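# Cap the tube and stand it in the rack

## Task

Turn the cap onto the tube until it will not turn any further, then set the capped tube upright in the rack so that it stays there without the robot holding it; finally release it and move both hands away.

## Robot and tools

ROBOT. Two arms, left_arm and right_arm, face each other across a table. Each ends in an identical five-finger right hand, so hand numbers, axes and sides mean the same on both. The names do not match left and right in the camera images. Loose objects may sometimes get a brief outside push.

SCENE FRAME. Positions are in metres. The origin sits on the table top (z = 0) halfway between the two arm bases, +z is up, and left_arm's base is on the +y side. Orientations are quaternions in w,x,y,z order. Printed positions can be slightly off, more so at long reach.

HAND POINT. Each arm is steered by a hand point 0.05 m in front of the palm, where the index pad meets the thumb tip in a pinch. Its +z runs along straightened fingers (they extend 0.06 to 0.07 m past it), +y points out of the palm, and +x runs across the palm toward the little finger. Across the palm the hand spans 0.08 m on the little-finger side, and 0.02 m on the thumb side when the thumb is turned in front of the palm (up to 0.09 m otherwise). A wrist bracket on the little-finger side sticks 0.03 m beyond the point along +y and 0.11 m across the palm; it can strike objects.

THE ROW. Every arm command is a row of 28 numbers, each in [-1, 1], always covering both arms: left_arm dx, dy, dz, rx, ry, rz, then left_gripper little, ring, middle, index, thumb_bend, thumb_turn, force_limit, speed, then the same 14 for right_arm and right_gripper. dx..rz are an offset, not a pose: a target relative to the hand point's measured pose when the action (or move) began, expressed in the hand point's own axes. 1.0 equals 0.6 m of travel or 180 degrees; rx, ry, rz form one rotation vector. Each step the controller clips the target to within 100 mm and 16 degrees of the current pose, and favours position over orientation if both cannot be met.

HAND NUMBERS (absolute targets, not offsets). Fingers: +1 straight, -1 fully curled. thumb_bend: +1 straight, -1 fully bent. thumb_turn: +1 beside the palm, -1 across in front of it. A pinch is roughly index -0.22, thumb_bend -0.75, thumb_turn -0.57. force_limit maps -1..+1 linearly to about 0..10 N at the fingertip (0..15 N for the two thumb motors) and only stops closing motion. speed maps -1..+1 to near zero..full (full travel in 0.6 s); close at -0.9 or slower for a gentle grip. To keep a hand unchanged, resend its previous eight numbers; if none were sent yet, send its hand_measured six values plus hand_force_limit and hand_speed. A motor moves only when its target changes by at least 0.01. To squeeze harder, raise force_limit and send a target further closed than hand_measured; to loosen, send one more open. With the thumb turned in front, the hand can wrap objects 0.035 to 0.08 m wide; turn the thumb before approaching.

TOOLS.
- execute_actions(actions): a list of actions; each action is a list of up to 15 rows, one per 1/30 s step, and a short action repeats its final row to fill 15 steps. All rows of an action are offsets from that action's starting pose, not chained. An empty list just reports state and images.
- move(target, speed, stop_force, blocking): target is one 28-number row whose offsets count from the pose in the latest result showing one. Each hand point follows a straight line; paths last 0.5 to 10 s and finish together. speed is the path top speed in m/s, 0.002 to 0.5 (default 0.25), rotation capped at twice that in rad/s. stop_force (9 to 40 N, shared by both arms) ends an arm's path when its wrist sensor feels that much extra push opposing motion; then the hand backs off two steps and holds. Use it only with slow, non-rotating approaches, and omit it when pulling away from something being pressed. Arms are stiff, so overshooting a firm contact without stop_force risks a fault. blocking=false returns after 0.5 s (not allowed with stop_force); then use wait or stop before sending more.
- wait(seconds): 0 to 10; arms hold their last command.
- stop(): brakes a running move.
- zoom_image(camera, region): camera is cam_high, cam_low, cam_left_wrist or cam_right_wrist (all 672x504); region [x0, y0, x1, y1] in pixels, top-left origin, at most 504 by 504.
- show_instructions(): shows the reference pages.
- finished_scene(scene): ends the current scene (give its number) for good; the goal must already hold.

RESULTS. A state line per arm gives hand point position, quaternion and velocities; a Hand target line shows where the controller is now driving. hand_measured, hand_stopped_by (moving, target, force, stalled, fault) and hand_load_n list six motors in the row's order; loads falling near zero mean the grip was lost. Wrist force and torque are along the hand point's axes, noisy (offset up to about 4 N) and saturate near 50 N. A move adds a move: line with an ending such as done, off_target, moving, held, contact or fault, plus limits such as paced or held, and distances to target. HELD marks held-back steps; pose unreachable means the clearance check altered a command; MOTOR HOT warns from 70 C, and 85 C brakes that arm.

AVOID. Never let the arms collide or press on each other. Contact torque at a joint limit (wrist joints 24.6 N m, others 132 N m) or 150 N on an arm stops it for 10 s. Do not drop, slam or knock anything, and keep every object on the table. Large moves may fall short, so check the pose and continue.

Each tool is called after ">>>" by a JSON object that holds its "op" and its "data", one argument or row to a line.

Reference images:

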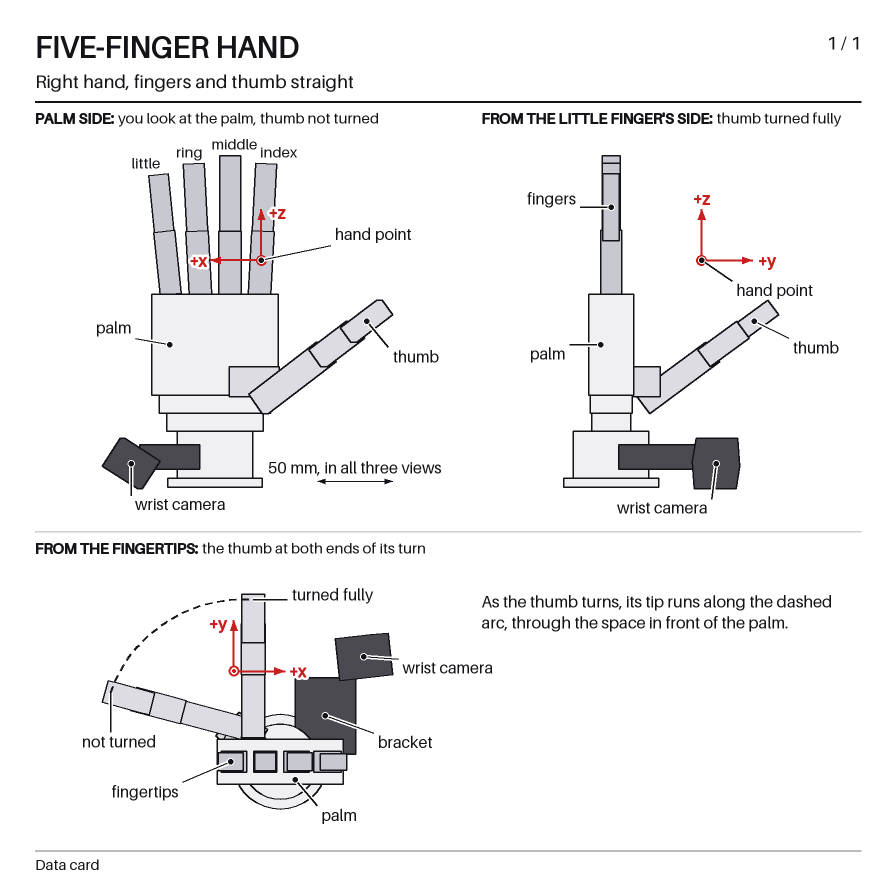

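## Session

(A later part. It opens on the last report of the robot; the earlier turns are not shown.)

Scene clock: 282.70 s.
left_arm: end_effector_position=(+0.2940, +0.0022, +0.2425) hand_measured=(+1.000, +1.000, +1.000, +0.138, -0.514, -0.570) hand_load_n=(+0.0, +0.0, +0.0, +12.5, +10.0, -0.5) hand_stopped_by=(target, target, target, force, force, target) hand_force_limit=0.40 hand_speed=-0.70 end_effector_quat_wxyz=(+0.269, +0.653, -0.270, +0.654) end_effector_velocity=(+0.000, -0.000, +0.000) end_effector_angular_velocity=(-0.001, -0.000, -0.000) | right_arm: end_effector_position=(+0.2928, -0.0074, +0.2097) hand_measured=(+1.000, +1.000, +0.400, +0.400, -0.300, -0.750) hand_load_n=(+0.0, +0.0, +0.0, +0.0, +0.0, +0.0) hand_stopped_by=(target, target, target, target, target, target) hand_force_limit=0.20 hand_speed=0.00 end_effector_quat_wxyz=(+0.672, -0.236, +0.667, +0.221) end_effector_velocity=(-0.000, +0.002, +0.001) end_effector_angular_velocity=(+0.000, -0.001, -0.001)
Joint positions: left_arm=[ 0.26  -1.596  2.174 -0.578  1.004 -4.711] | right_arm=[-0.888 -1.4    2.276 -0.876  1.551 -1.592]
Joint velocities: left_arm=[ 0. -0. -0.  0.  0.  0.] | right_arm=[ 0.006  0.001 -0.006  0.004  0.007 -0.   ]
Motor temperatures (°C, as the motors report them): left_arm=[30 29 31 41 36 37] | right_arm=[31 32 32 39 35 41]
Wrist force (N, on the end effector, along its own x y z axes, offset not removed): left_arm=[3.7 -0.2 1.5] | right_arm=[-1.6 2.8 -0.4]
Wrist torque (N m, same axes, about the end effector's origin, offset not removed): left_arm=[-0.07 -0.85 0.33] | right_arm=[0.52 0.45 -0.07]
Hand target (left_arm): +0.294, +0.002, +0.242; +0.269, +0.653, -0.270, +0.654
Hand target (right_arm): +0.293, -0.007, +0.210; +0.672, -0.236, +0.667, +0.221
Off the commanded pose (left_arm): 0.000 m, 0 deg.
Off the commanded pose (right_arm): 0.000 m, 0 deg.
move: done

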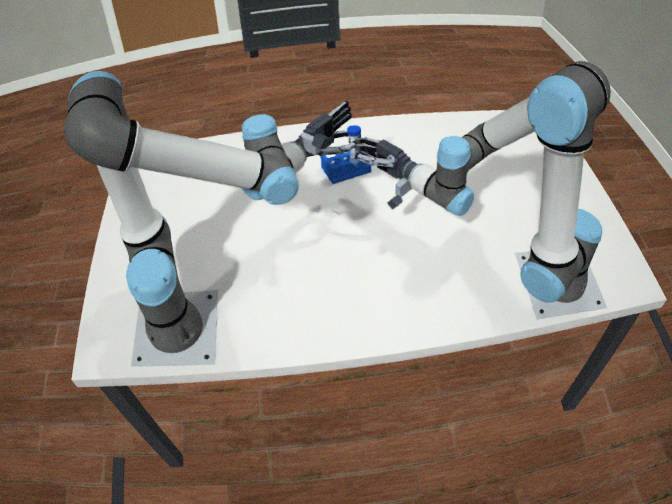

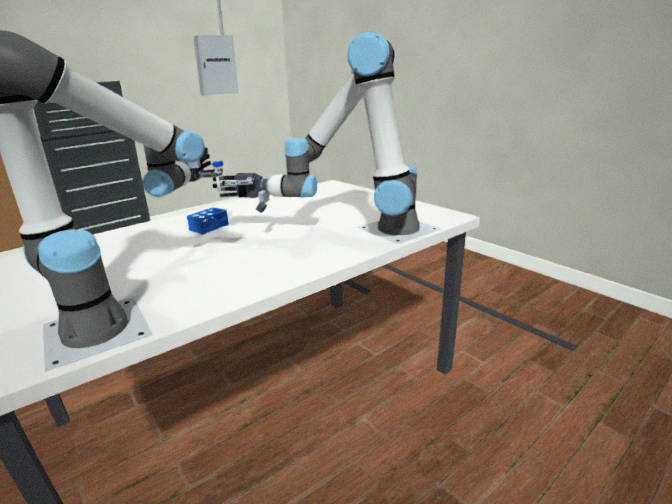

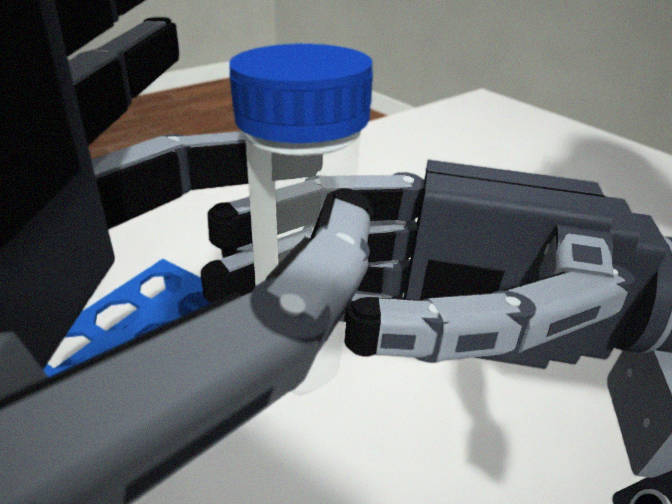

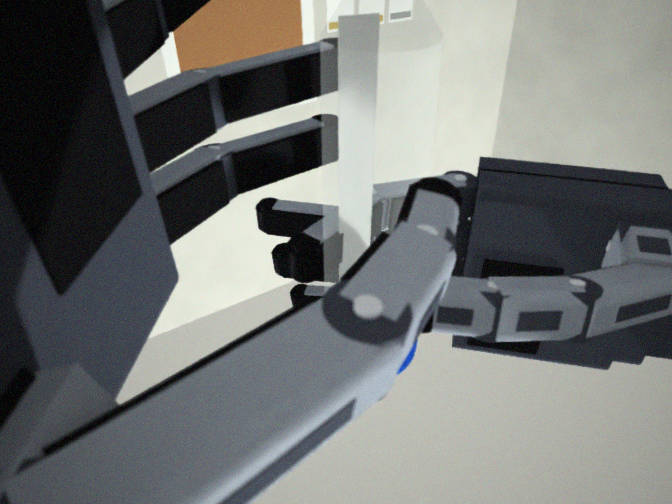

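Close gently first, then tighter.

>>> {"op": "move", "data": {
  "target": [0,0,0,0,0,0,1,1,1,-0.3,-0.62,-0.57,0.4,-0.7,0,0.004,0.003,0,0,0,1,1,-0.3,-0.3,-0.8,-0.75,-0.5,-0.9]
}}

>>> {"op": "move", "data": {
  "target": [0,0,0,0,0,0,1,1,1,-0.3,-0.62,-0.57,0.4,-0.7,0,0,0,0,0,0,1,1,-0.35,-0.35,-0.85,-0.75,0.3,-0.9]
}}

Scene clock: 287.77 s.
left_arm: end_effector_position=(+0.2940, +0.0022, +0.2425) hand_measured=(+1.000, +1.000, +1.000, +0.138, -0.514, -0.570) hand_load_n=(+0.0, +0.0, +0.0, +11.0, +11.5, -3.0) hand_stopped_by=(target, target, target, force, force, target) hand_force_limit=0.40 hand_speed=-0.70 end_effector_quat_wxyz=(+0.270, +0.653, -0.270, +0.654) end_effector_velocity=(+0.000, -0.000, +0.000) end_effector_angular_velocity=(-0.002, -0.000, +0.001) | right_arm: end_effector_position=(+0.2928, -0.0044, +0.2096) hand_measured=(+1.000, +1.000, +0.134, +0.162, -0.496, -0.750) hand_load_n=(+0.0, +0.0, +3.5, +2.0, +4.0, +0.0) hand_stopped_by=(target, target, force, force, force, target) hand_force_limit=-0.50 hand_speed=-0.90 end_effector_quat_wxyz=(+0.672, -0.236, +0.667, +0.221) end_effector_velocity=(-0.000, +0.000, -0.000) end_effector_angular_velocity=(-0.000, +0.001, +0.001)
Joint positions: left_arm=[ 0.26  -1.596  2.174 -0.578  1.004 -4.711] | right_arm=[-0.88  -1.394  2.269 -0.875  1.558 -1.592]
Joint velocities: left_arm=[ 0.001  0.    -0.    -0.002 -0.    -0.   ] | right_arm=[ 0.001  0.     0.     0.    -0.     0.   ]
Motor temperatures (°C, as the motors report them): left_arm=[30 29 31 41 36 37] | right_arm=[31 32 32 39 35 41]
Wrist force (N, on the end effector, along its own x y z axes, offset not removed): left_arm=[2.6 2.8 -0.2] | right_arm=[0.2 0.1 1.9]
Wrist torque (N m, same axes, about the end effector's origin, offset not removed): left_arm=[0.13 -0.53 0.04] | right_arm=[0.35 0.12 -0.05]
Hand target (left_arm): +0.294, +0.002, +0.242; +0.269, +0.653, -0.270, +0.654
Hand target (right_arm): +0.293, -0.004, +0.210; +0.672, -0.236, +0.667, +0.221
Off the commanded pose (left_arm): 0.000 m, 0 deg.
Off the commanded pose (right_arm): 0.000 m, 0 deg.
move: done

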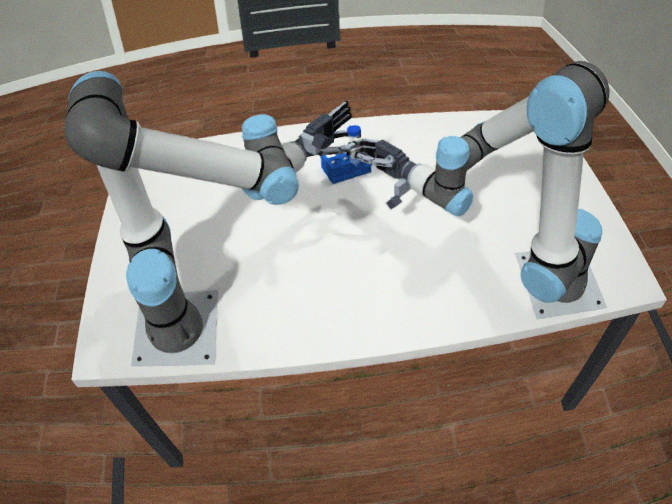

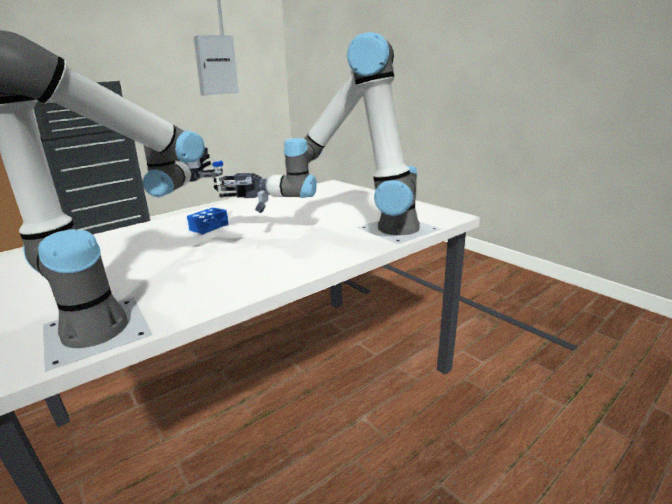

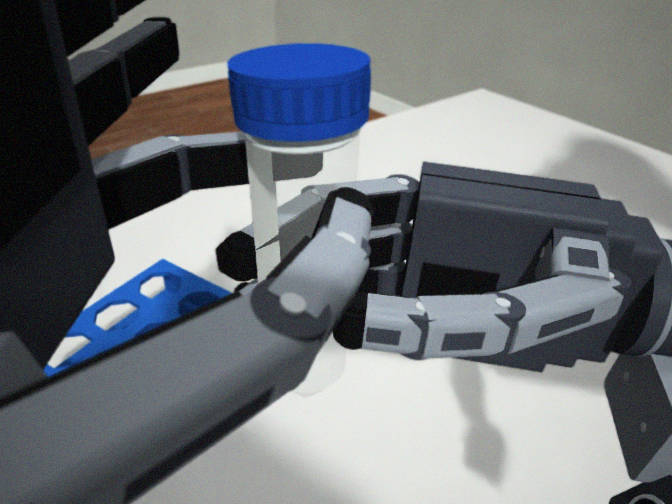

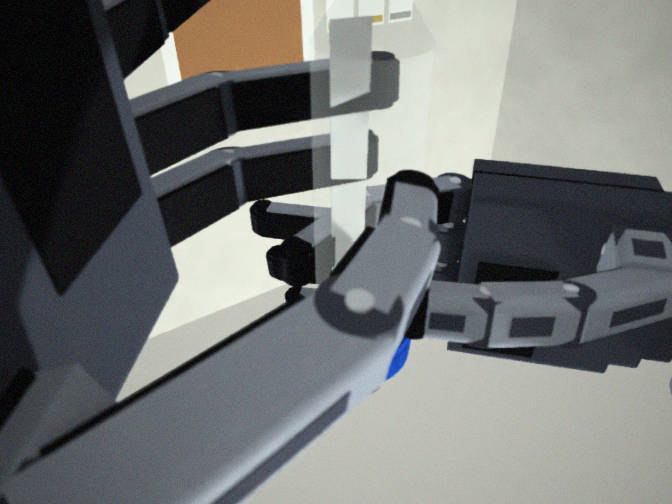

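Scene clock: 288.27 s.
left_arm: end_effector_position=(+0.2940, +0.0022, +0.2425) hand_measured=(+1.000, +1.000, +1.000, +0.138, -0.514, -0.570) hand_load_n=(+0.0, +0.0, +0.0, +9.5, +12.5, -4.0) hand_stopped_by=(target, target, target, force, force, target) hand_force_limit=0.40 hand_speed=-0.70 end_effector_quat_wxyz=(+0.270, +0.653, -0.270, +0.654) end_effector_velocity=(-0.001, -0.000, +0.000) end_effector_angular_velocity=(+0.000, +0.000, -0.001) | right_arm: end_effector_position=(+0.2928, -0.0044, +0.2096) hand_measured=(+1.000, +1.000, +0.120, +0.144, -0.516, -0.750) hand_load_n=(+0.0, +0.0, +7.0, +8.5, +9.0, +0.5) hand_stopped_by=(target, target, force, force, force, target) hand_force_limit=0.30 hand_speed=-0.90 end_effector_quat_wxyz=(+0.672, -0.236, +0.667, +0.221) end_effector_velocity=(-0.000, +0.000, +0.001) end_effector_angular_velocity=(+0.001, -0.001, +0.001)
Joint positions: left_arm=[ 0.26  -1.596  2.174 -0.578  1.004 -4.711] | right_arm=[-0.88  -1.394  2.269 -0.875  1.558 -1.592]
Joint velocities: left_arm=[-0.001 -0.001  0.     0.001 -0.     0.   ] | right_arm=[ 0.001 -0.001 -0.    -0.001 -0.     0.   ]
Motor temperatures (°C, as the motors report them): left_arm=[30 29 31 41 36 37] | right_arm=[31 32 32 39 35 41]
Wrist force (N, on the end effector, along its own x y z axes, offset not removed): left_arm=[2.9 5.2 -2.1] | right_arm=[0.6 -2.4 3.9]
Wrist torque (N m, same axes, about the end effector's origin, offset not removed): left_arm=[0.28 -0.62 0.25] | right_arm=[0.22 0.13 -0.06]
Hand target (left_arm): +0.294, +0.002, +0.242; +0.270, +0.653, -0.270, +0.654
Hand target (right_arm): +0.293, -0.004, +0.210; +0.672, -0.236, +0.667, +0.221
Off the commanded pose (left_arm): 0.000 m, 0 deg.
Off the commanded pose (right_arm): 0.000 m, 0 deg.
move: done

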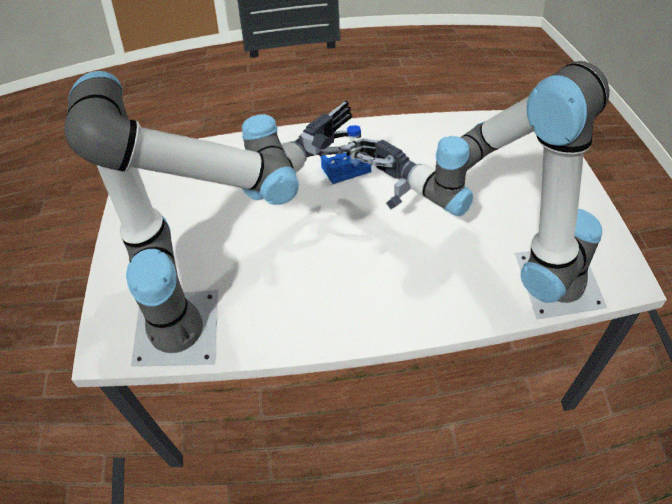

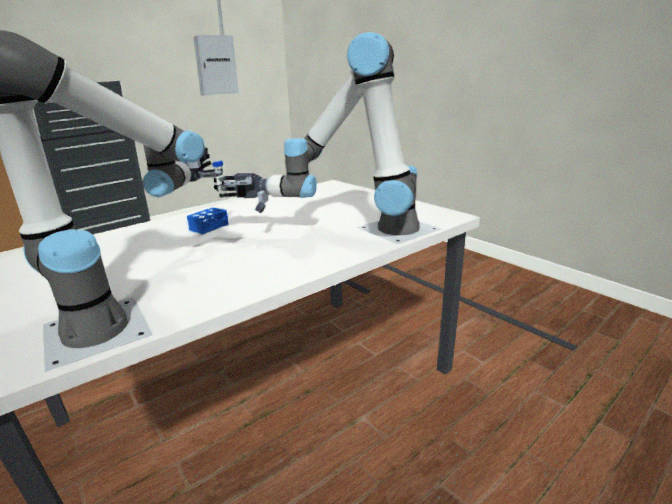

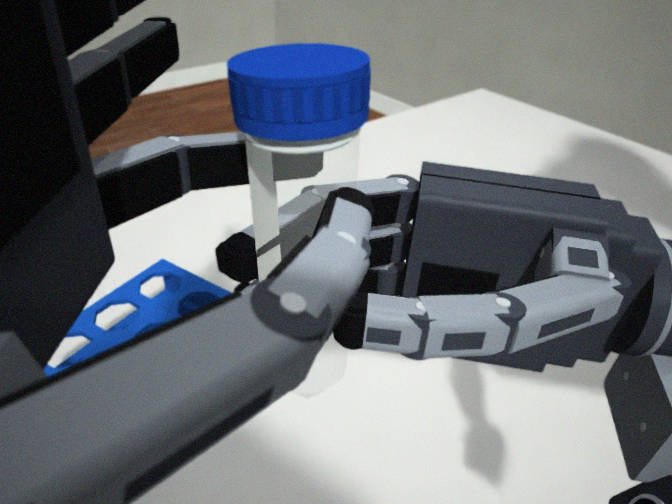

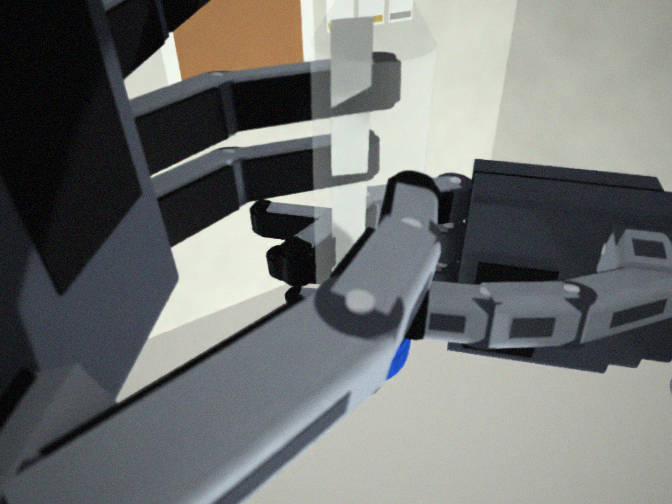

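Release left, rise ~3 cm to cap, same orientation.

>>> {"op": "move", "data": {
  "target": [0,0,0,0,0,0,1,1,1,0.5,-0.1,-0.57,0.4,-0.6,0,0,0,0,0,0,1,1,-0.35,-0.35,-0.85,-0.75,0.3,-0.9]
}}

>>> {"op": "move", "data": {
  "target": [0.05,0,0,0,0,0,1,1,1,0.5,-0.1,-0.57,0.4,-0.6,0,0,0,0,0,0,1,1,-0.35,-0.35,-0.85,-0.75,0.3,-0.9],
  "speed": 0.03
}}

>>> {"op": "move", "data": {
  "target": [0,0,0,0,0,0,1,1,1,-0.3,-0.6,-0.57,-0.2,-0.85,0,0,0,0,0,0,1,1,-0.35,-0.35,-0.85,-0.75,0.3,-0.9]
}}

Scene clock: 295.27 s.
left_arm: end_effector_position=(+0.2940, +0.0022, +0.2425) hand_measured=(+1.000, +1.000, +1.000, +0.500, -0.100, -0.570) hand_load_n=(+0.0, +0.0, +0.0, +0.0, +0.0, +0.0) hand_stopped_by=(target, target, target, target, target, target) hand_force_limit=0.40 hand_speed=-0.60 end_effector_quat_wxyz=(+0.270, +0.653, -0.270, +0.654) end_effector_velocity=(+0.001, +0.001, -0.001) end_effector_angular_velocity=(+0.000, +0.000, +0.002) | right_arm: end_effector_position=(+0.2928, -0.0044, +0.2096) hand_measured=(+1.000, +1.000, +0.120, +0.144, -0.516, -0.750) hand_load_n=(+0.0, +0.0, +5.5, +7.0, +10.0, +0.0) hand_stopped_by=(target, target, force, force, force, target) hand_force_limit=0.30 hand_speed=-0.90 end_effector_quat_wxyz=(+0.672, -0.236, +0.667, +0.221) end_effector_velocity=(-0.000, +0.000, -0.000) end_effector_angular_velocity=(+0.000, +0.001, +0.000)
Joint positions: left_arm=[ 0.26  -1.596  2.174 -0.578  1.004 -4.711] | right_arm=[-0.88  -1.394  2.269 -0.875  1.558 -1.592]
Joint velocities: left_arm=[ 0.003  0.002  0.    -0.002  0.    -0.   ] | right_arm=[ 0.     0.    -0.     0.001 -0.     0.   ]
Motor temperatures (°C, as the motors report them): left_arm=[30 29 31 41 36 37] | right_arm=[31 32 32 39 35 41]
Wrist force (N, on the end effector, along its own x y z axes, offset not removed): left_arm=[2.2 2.1 1.4] | right_arm=[0.7 1.2 -0.1]
Wrist torque (N m, same axes, about the end effector's origin, offset not removed): left_arm=[0.30 -0.54 0.31] | right_arm=[0.17 -0.02 0.03]
Hand target (left_arm): +0.294, +0.002, +0.242; +0.270, +0.653, -0.270, +0.654
Hand target (right_arm): +0.293, -0.004, +0.210; +0.672, -0.236, +0.667, +0.221
Off the commanded pose (left_arm): 0.000 m, 0 deg.
Off the commanded pose (right_arm): 0.000 m, 0 deg.
move: done

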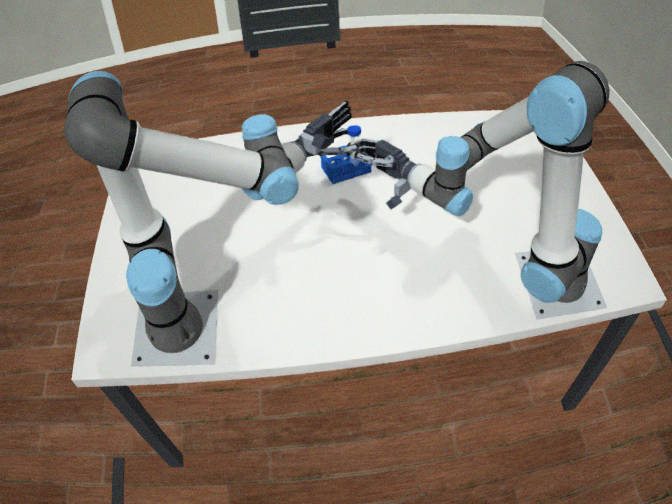

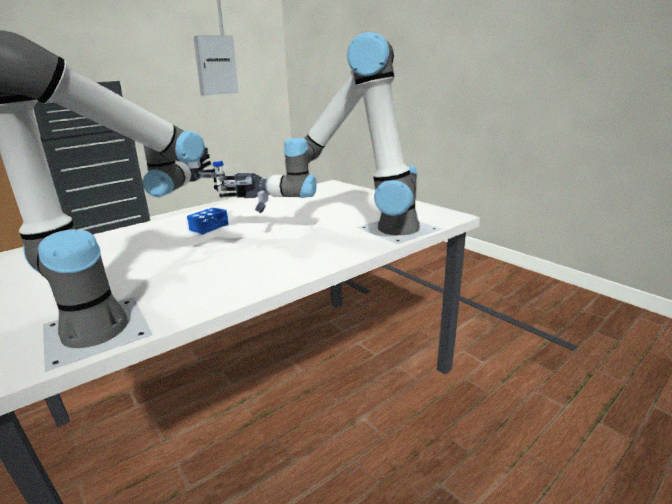

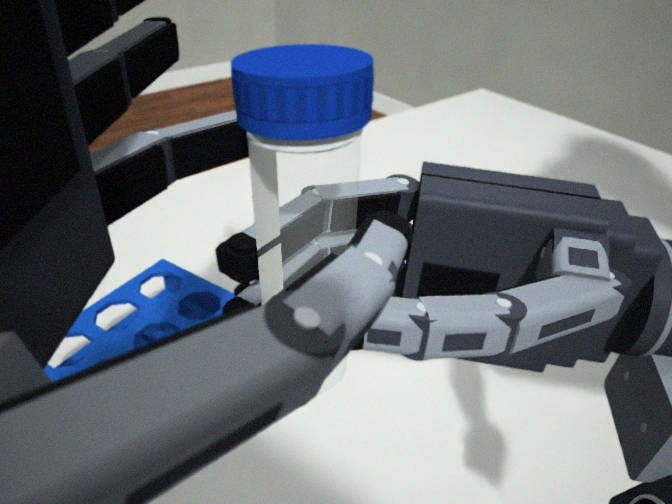

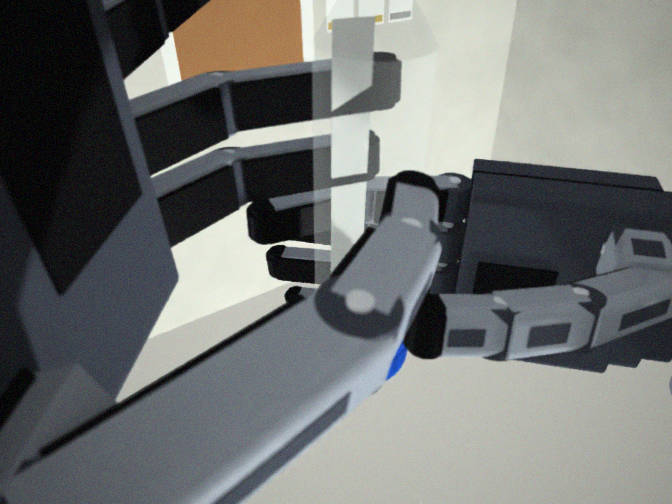

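Scene clock: 296.60 s.
left_arm: end_effector_position=(+0.2940, +0.0022, +0.2722) hand_measured=(+1.000, +1.000, +1.000, +0.500, -0.100, -0.570) hand_load_n=(+0.0, +0.0, +0.0, +0.0, +0.0, +0.0) hand_stopped_by=(target, target, target, target, target, target) hand_force_limit=0.40 hand_speed=-0.60 end_effector_quat_wxyz=(+0.269, +0.653, -0.270, +0.654) end_effector_velocity=(-0.000, -0.000, +0.002) end_effector_angular_velocity=(+0.001, +0.000, -0.000) | right_arm: end_effector_position=(+0.2928, -0.0044, +0.2096) hand_measured=(+1.000, +1.000, +0.120, +0.144, -0.516, -0.750) hand_load_n=(+0.0, +0.0, +5.5, +7.0, +10.0, +0.0) hand_stopped_by=(target, target, force, force, force, target) hand_force_limit=0.30 hand_speed=-0.90 end_effector_quat_wxyz=(+0.672, -0.236, +0.667, +0.221) end_effector_velocity=(-0.000, +0.000, -0.000) end_effector_angular_velocity=(-0.000, +0.000, +0.000)
Joint positions: left_arm=[ 0.26  -1.638  2.126 -0.488  1.004 -4.711] | right_arm=[-0.88  -1.394  2.269 -0.875  1.558 -1.592]
Joint velocities: left_arm=[-0.    -0.002 -0.004  0.007 -0.    -0.   ] | right_arm=[ 0.  0. -0.  0. -0. -0.]
Motor temperatures (°C, as the motors report them): left_arm=[30 29 31 41 36 37] | right_arm=[31 32 32 39 35 41]
Wrist force (N, on the end effector, along its own x y z axes, offset not removed): left_arm=[2.1 1.5 0.6] | right_arm=[-1.5 0.6 0.3]
Wrist torque (N m, same axes, about the end effector's origin, offset not removed): left_arm=[0.27 -0.51 0.25] | right_arm=[0.13 0.33 -0.09]
Hand target (left_arm): +0.294, +0.002, +0.272; +0.270, +0.653, -0.270, +0.654
Hand target (right_arm): +0.293, -0.004, +0.210; +0.672, -0.236, +0.667, +0.221
Off the commanded pose (left_arm): 0.000 m, 0 deg.
Off the commanded pose (right_arm): 0.000 m, 0 deg.
move: done

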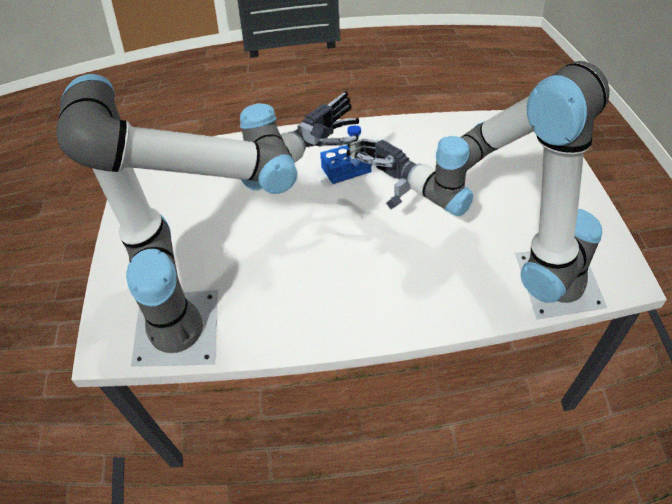

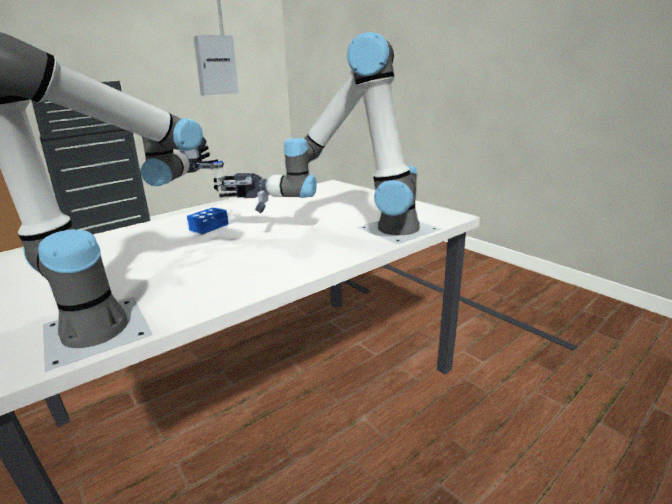

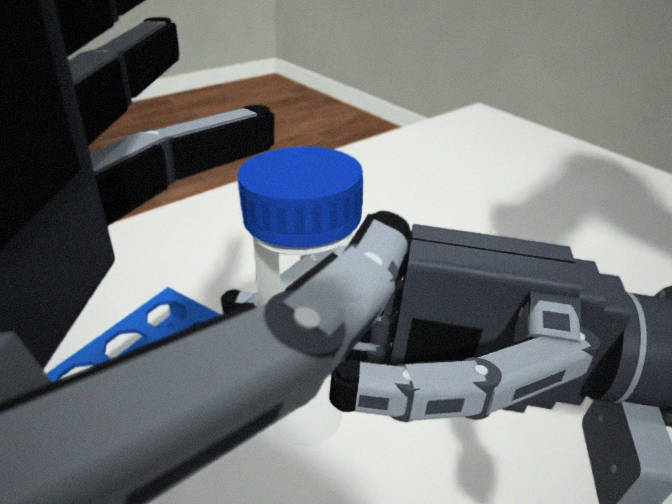

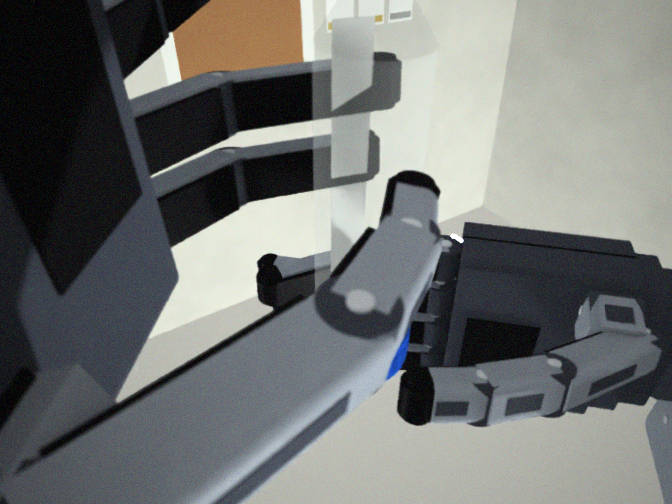

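Scene clock: 298.43 s.
left_arm: end_effector_position=(+0.2940, +0.0022, +0.2722) hand_measured=(+1.000, +1.000, +1.000, +0.170, -0.342, -0.570) hand_load_n=(+0.0, +0.0, +0.0, +7.5, +5.5, +0.0) hand_stopped_by=(target, target, target, force, force, target) hand_force_limit=-0.20 hand_speed=-0.85 end_effector_quat_wxyz=(+0.269, +0.653, -0.270, +0.654) end_effector_velocity=(+0.001, +0.000, +0.001) end_effector_angular_velocity=(-0.002, -0.000, +0.001) | right_arm: end_effector_position=(+0.2927, -0.0044, +0.2096) hand_measured=(+1.000, +1.000, +0.120, +0.144, -0.514, -0.750) hand_load_n=(+0.0, +0.0, +6.0, +5.5, +10.5, -1.0) hand_stopped_by=(target, target, force, force, force, target) hand_force_limit=0.30 hand_speed=-0.90 end_effector_quat_wxyz=(+0.672, -0.236, +0.667, +0.221) end_effector_velocity=(-0.000, +0.000, -0.000) end_effector_angular_velocity=(+0.000, -0.000, +0.001)
Joint positions: left_arm=[ 0.26  -1.638  2.126 -0.488  1.004 -4.711] | right_arm=[-0.88  -1.394  2.269 -0.875  1.558 -1.592]
Joint velocities: left_arm=[ 0.001  0.    -0.    -0.002  0.     0.   ] | right_arm=[ 0.001  0.     0.    -0.001 -0.    -0.   ]
Motor temperatures (°C, as the motors report them): left_arm=[30 29 31 41 36 37] | right_arm=[31 32 32 39 35 41]
Wrist force (N, on the end effector, along its own x y z axes, offset not removed): left_arm=[1.8 -0.1 2.5] | right_arm=[0.5 0.0 -0.1]
Wrist torque (N m, same axes, about the end effector's origin, offset not removed): left_arm=[0.13 -0.38 0.16] | right_arm=[-0.09 0.09 -0.18]
Hand target (left_arm): +0.294, +0.002, +0.272; +0.269, +0.653, -0.270, +0.654
Hand target (right_arm): +0.293, -0.004, +0.210; +0.672, -0.236, +0.667, +0.221
Off the commanded pose (left_arm): 0.000 m, 0 deg.
Off the commanded pose (right_arm): 0.000 m, 0 deg.
move: done

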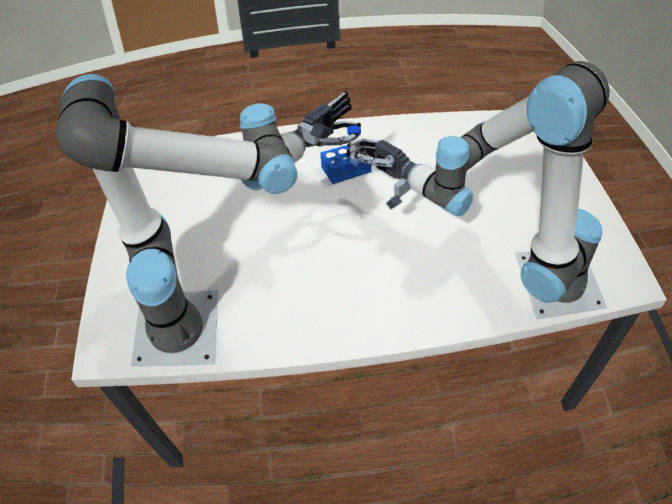

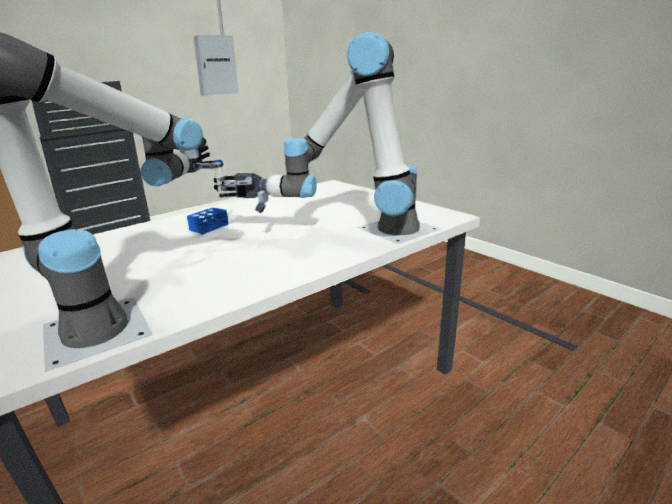

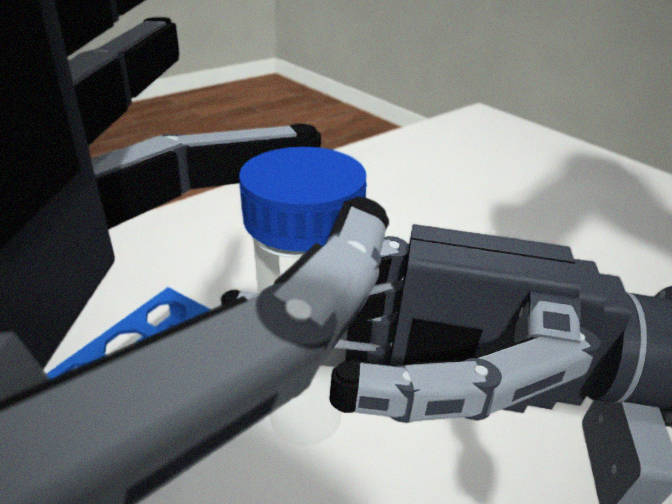

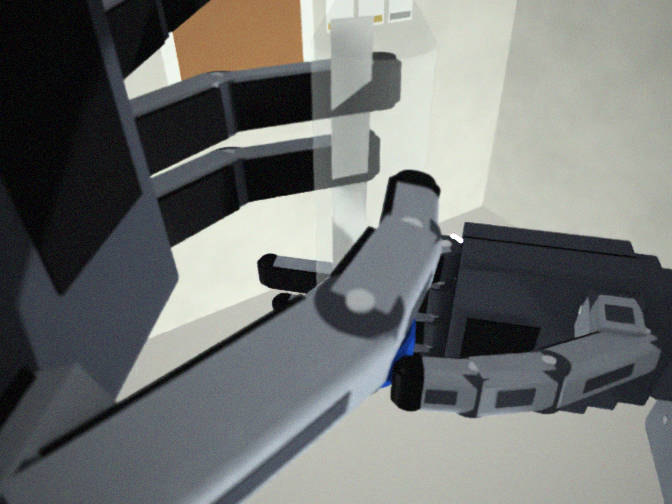

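>>> {"op": "move", "data": {
  "target": [-0.0008,-0.0103,-0.0017,-0.167,0,0,1,1,1,-0.3,-0.6,-0.57,-0.2,-0.85,0,0,0,0,0,0,1,1,-0.35,-0.35,-0.85,-0.75,0.3,-0.9],
  "speed": 0.15
}}

>>> {"op": "move", "data": {
  "target": [-0.0008,-0.0103,-0.0017,-0.167,0,0,1,1,1,-0.3,-0.6,-0.57,-0.2,-0.85,0,0,0,0,0,0,1,1,-0.35,-0.35,-0.85,-0.75,0.3,-0.9],
  "speed": 0.15
}}

Scene clock: 304.47 s.
left_arm: end_effector_position=(+0.2976, +0.0072, +0.2718) hand_measured=(+1.000, +1.000, +1.000, +0.170, -0.342, -0.570) hand_load_n=(+0.0, +0.0, +0.0, +7.0, +6.0, -0.5) hand_stopped_by=(target, target, target, force, force, target) hand_force_limit=-0.20 hand_speed=-0.85 end_effector_quat_wxyz=(+0.429, +0.561, -0.430, +0.562) end_effector_velocity=(-0.000, -0.000, +0.001) end_effector_angular_velocity=(-0.002, -0.001, -0.014) | right_arm: end_effector_position=(+0.2927, -0.0044, +0.2096) hand_measured=(+1.000, +1.000, +0.120, +0.144, -0.514, -0.750) hand_load_n=(+0.0, +0.0, +5.5, +6.5, +10.0, -1.0) hand_stopped_by=(target, target, force, force, force, target) hand_force_limit=0.30 hand_speed=-0.90 end_effector_quat_wxyz=(+0.672, -0.236, +0.667, +0.221) end_effector_velocity=(-0.000, +0.000, +0.000) end_effector_angular_velocity=(+0.001, -0.000, +0.001)
Joint positions: left_arm=[ 0.654 -1.48   1.967 -0.486  1.921 -4.711] | right_arm=[-0.88  -1.394  2.269 -0.875  1.558 -1.592]
Joint velocities: left_arm=[ 0.006  0.005 -0.008  0.001  0.02  -0.   ] | right_arm=[ 0.001 -0.     0.    -0.001 -0.     0.   ]
Motor temperatures (°C, as the motors report them): left_arm=[30 29 31 41 36 37] | right_arm=[31 32 32 39 35 41]
Wrist force (N, on the end effector, along its own x y z axes, offset not removed): left_arm=[4.0 2.0 0.7] | right_arm=[4.7 1.3 1.8]
Wrist torque (N m, same axes, about the end effector's origin, offset not removed): left_arm=[0.36 -0.49 0.33] | right_arm=[0.08 -0.37 0.14]
Hand target (left_arm): +0.298, +0.007, +0.272; +0.430, +0.561, -0.430, +0.561
Hand target (right_arm): +0.293, -0.004, +0.210; +0.672, -0.236, +0.667, +0.221
Off the commanded pose (left_arm): 0.000 m, 0 deg.
Off the commanded pose (right_arm): 0.000 m, 0 deg.
move: done

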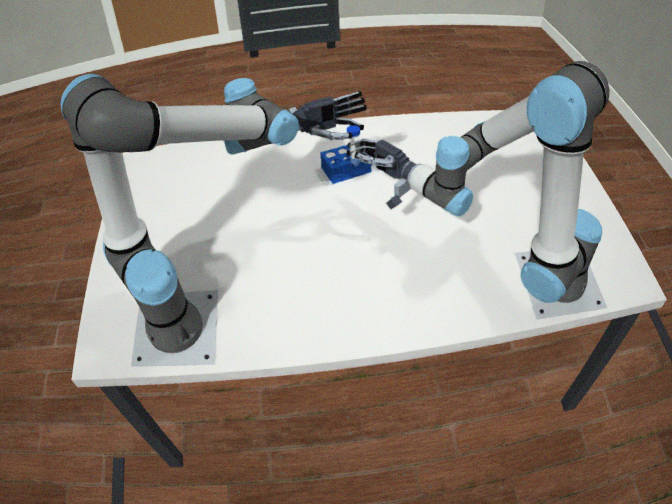

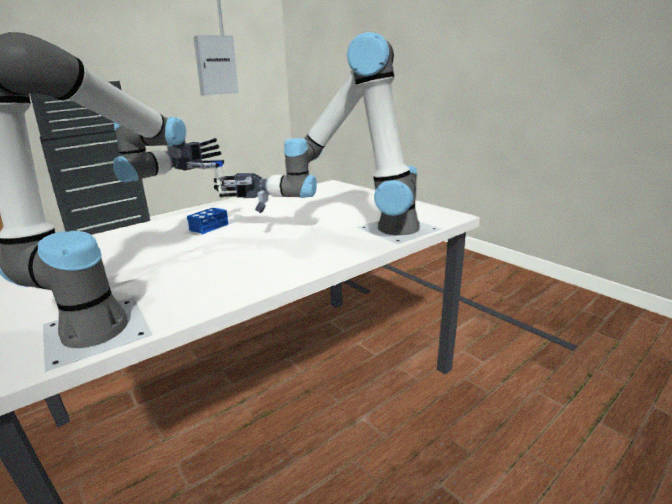

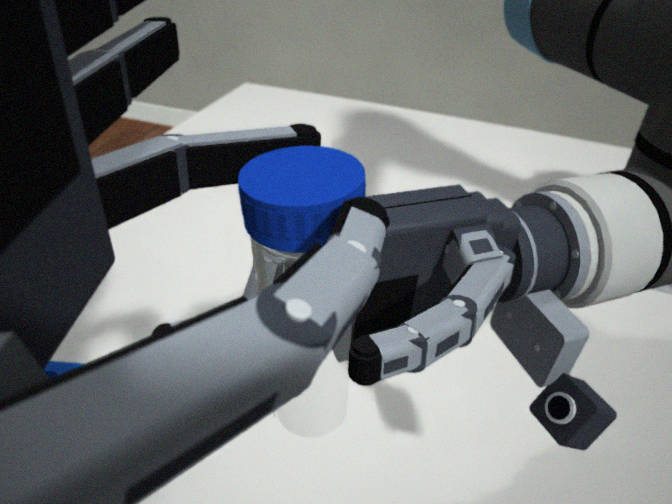

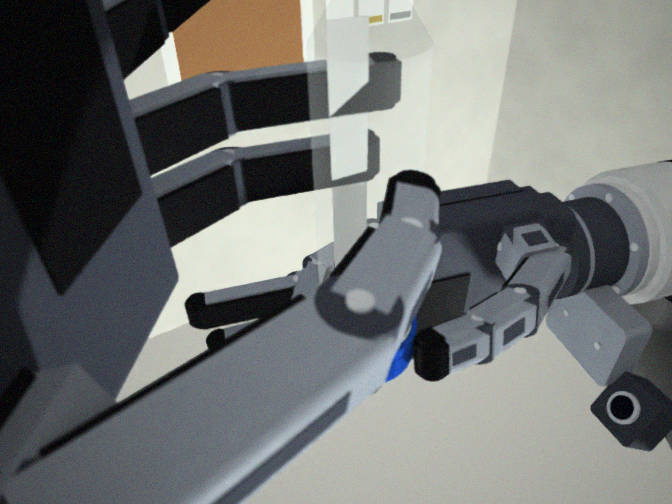

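Scene clock: 306.50 s.
left_arm: end_effector_position=(+0.3002, +0.0085, +0.2715) hand_measured=(+1.000, +1.000, +1.000, +0.170, -0.342, -0.570) hand_load_n=(+0.0, +0.0, +0.0, +6.0, +6.5, -1.0) hand_stopped_by=(target, target, target, force, force, target) hand_force_limit=-0.20 hand_speed=-0.85 end_effector_quat_wxyz=(+0.483, +0.516, -0.484, +0.516) end_effector_velocity=(-0.000, -0.000, +0.000) end_effector_angular_velocity=(-0.000, -0.000, -0.001) | right_arm: end_effector_position=(+0.2927, -0.0044, +0.2096) hand_measured=(+1.000, +1.000, +0.120, +0.144, -0.514, -0.750) hand_load_n=(+0.0, +0.0, +4.5, +8.5, +9.5, +1.0) hand_stopped_by=(target, target, force, force, force, target) hand_force_limit=0.30 hand_speed=-0.90 end_effector_quat_wxyz=(+0.672, -0.236, +0.667, +0.221) end_effector_velocity=(+0.000, -0.000, -0.000) end_effector_angular_velocity=(-0.001, +0.001, -0.000)
Joint positions: left_arm=[ 0.754 -1.373  1.842 -0.469  2.22  -4.712] | right_arm=[-0.88  -1.394  2.269 -0.875  1.558 -1.592]
Joint velocities: left_arm=[-0.001 -0.     0.    -0.    -0.001  0.   ] | right_arm=[-0.  0.  0.  0. -0. -0.]
Motor temperatures (°C, as the motors report them): left_arm=[30 29 31 41 36 37] | right_arm=[31 32 32 39 35 41]
Wrist force (N, on the end effector, along its own x y z axes, offset not removed): left_arm=[3.3 2.5 1.1] | right_arm=[1.0 0.4 0.9]
Wrist torque (N m, same axes, about the end effector's origin, offset not removed): left_arm=[0.22 -0.45 0.26] | right_arm=[0.29 0.21 -0.03]
Hand target (left_arm): +0.300, +0.009, +0.272; +0.483, +0.516, -0.484, +0.516
Hand target (right_arm): +0.293, -0.004, +0.210; +0.672, -0.236, +0.667, +0.221
Off the commanded pose (left_arm): 0.003 m, 19 deg; orientation clipped at the last step of the last action.
Off the commanded pose (right_arm): 0.000 m, 0 deg.
move: held (left_arm); limits=paced,held; held on 35 of 61 steps (left_arm), including the last (left_arm)
pose unreachable (left arm): on one or more control steps of this call, first in action 0 (counted from 0), this arm could not follow its commanded pose, so it was not sent that pose on those steps. On the call's last step it was still not sent that pose. It may still have moved: this result reports where it is.
cause: the commanded pose would bring two parts of the arm too close to each other (joints 4 (wrist 1) to 6 (wrist 3) lie between them).

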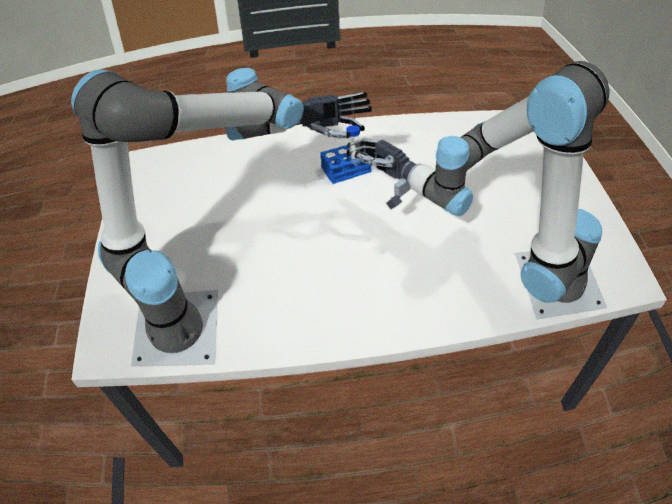

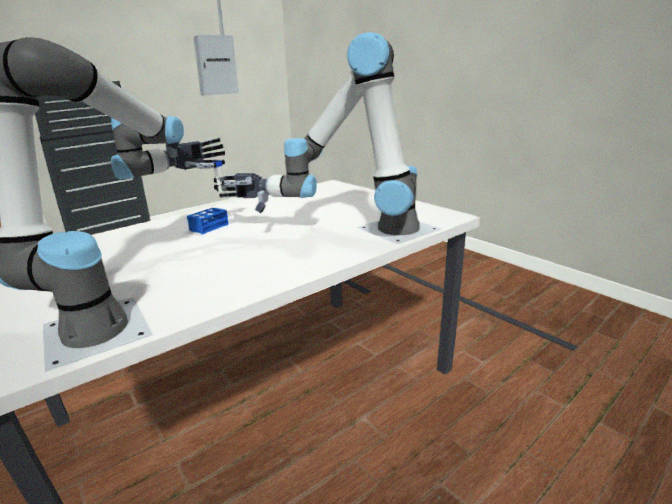

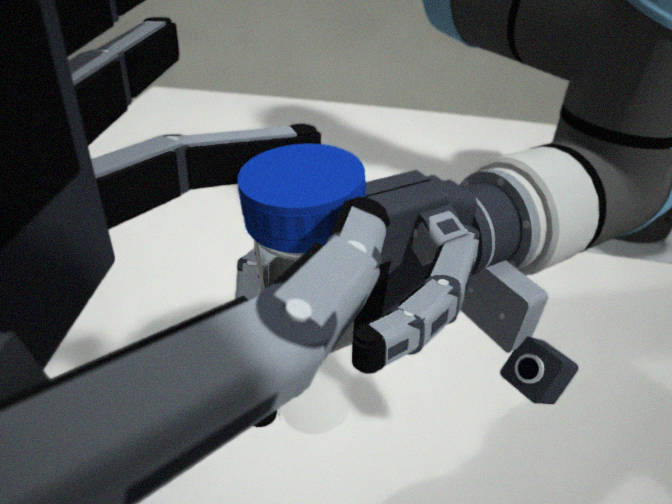

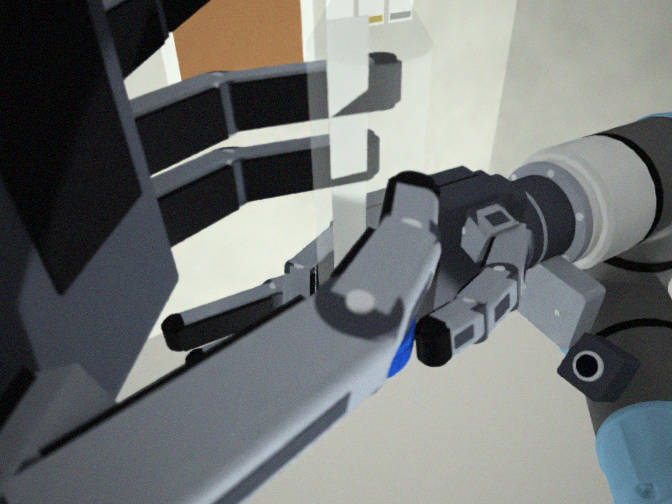

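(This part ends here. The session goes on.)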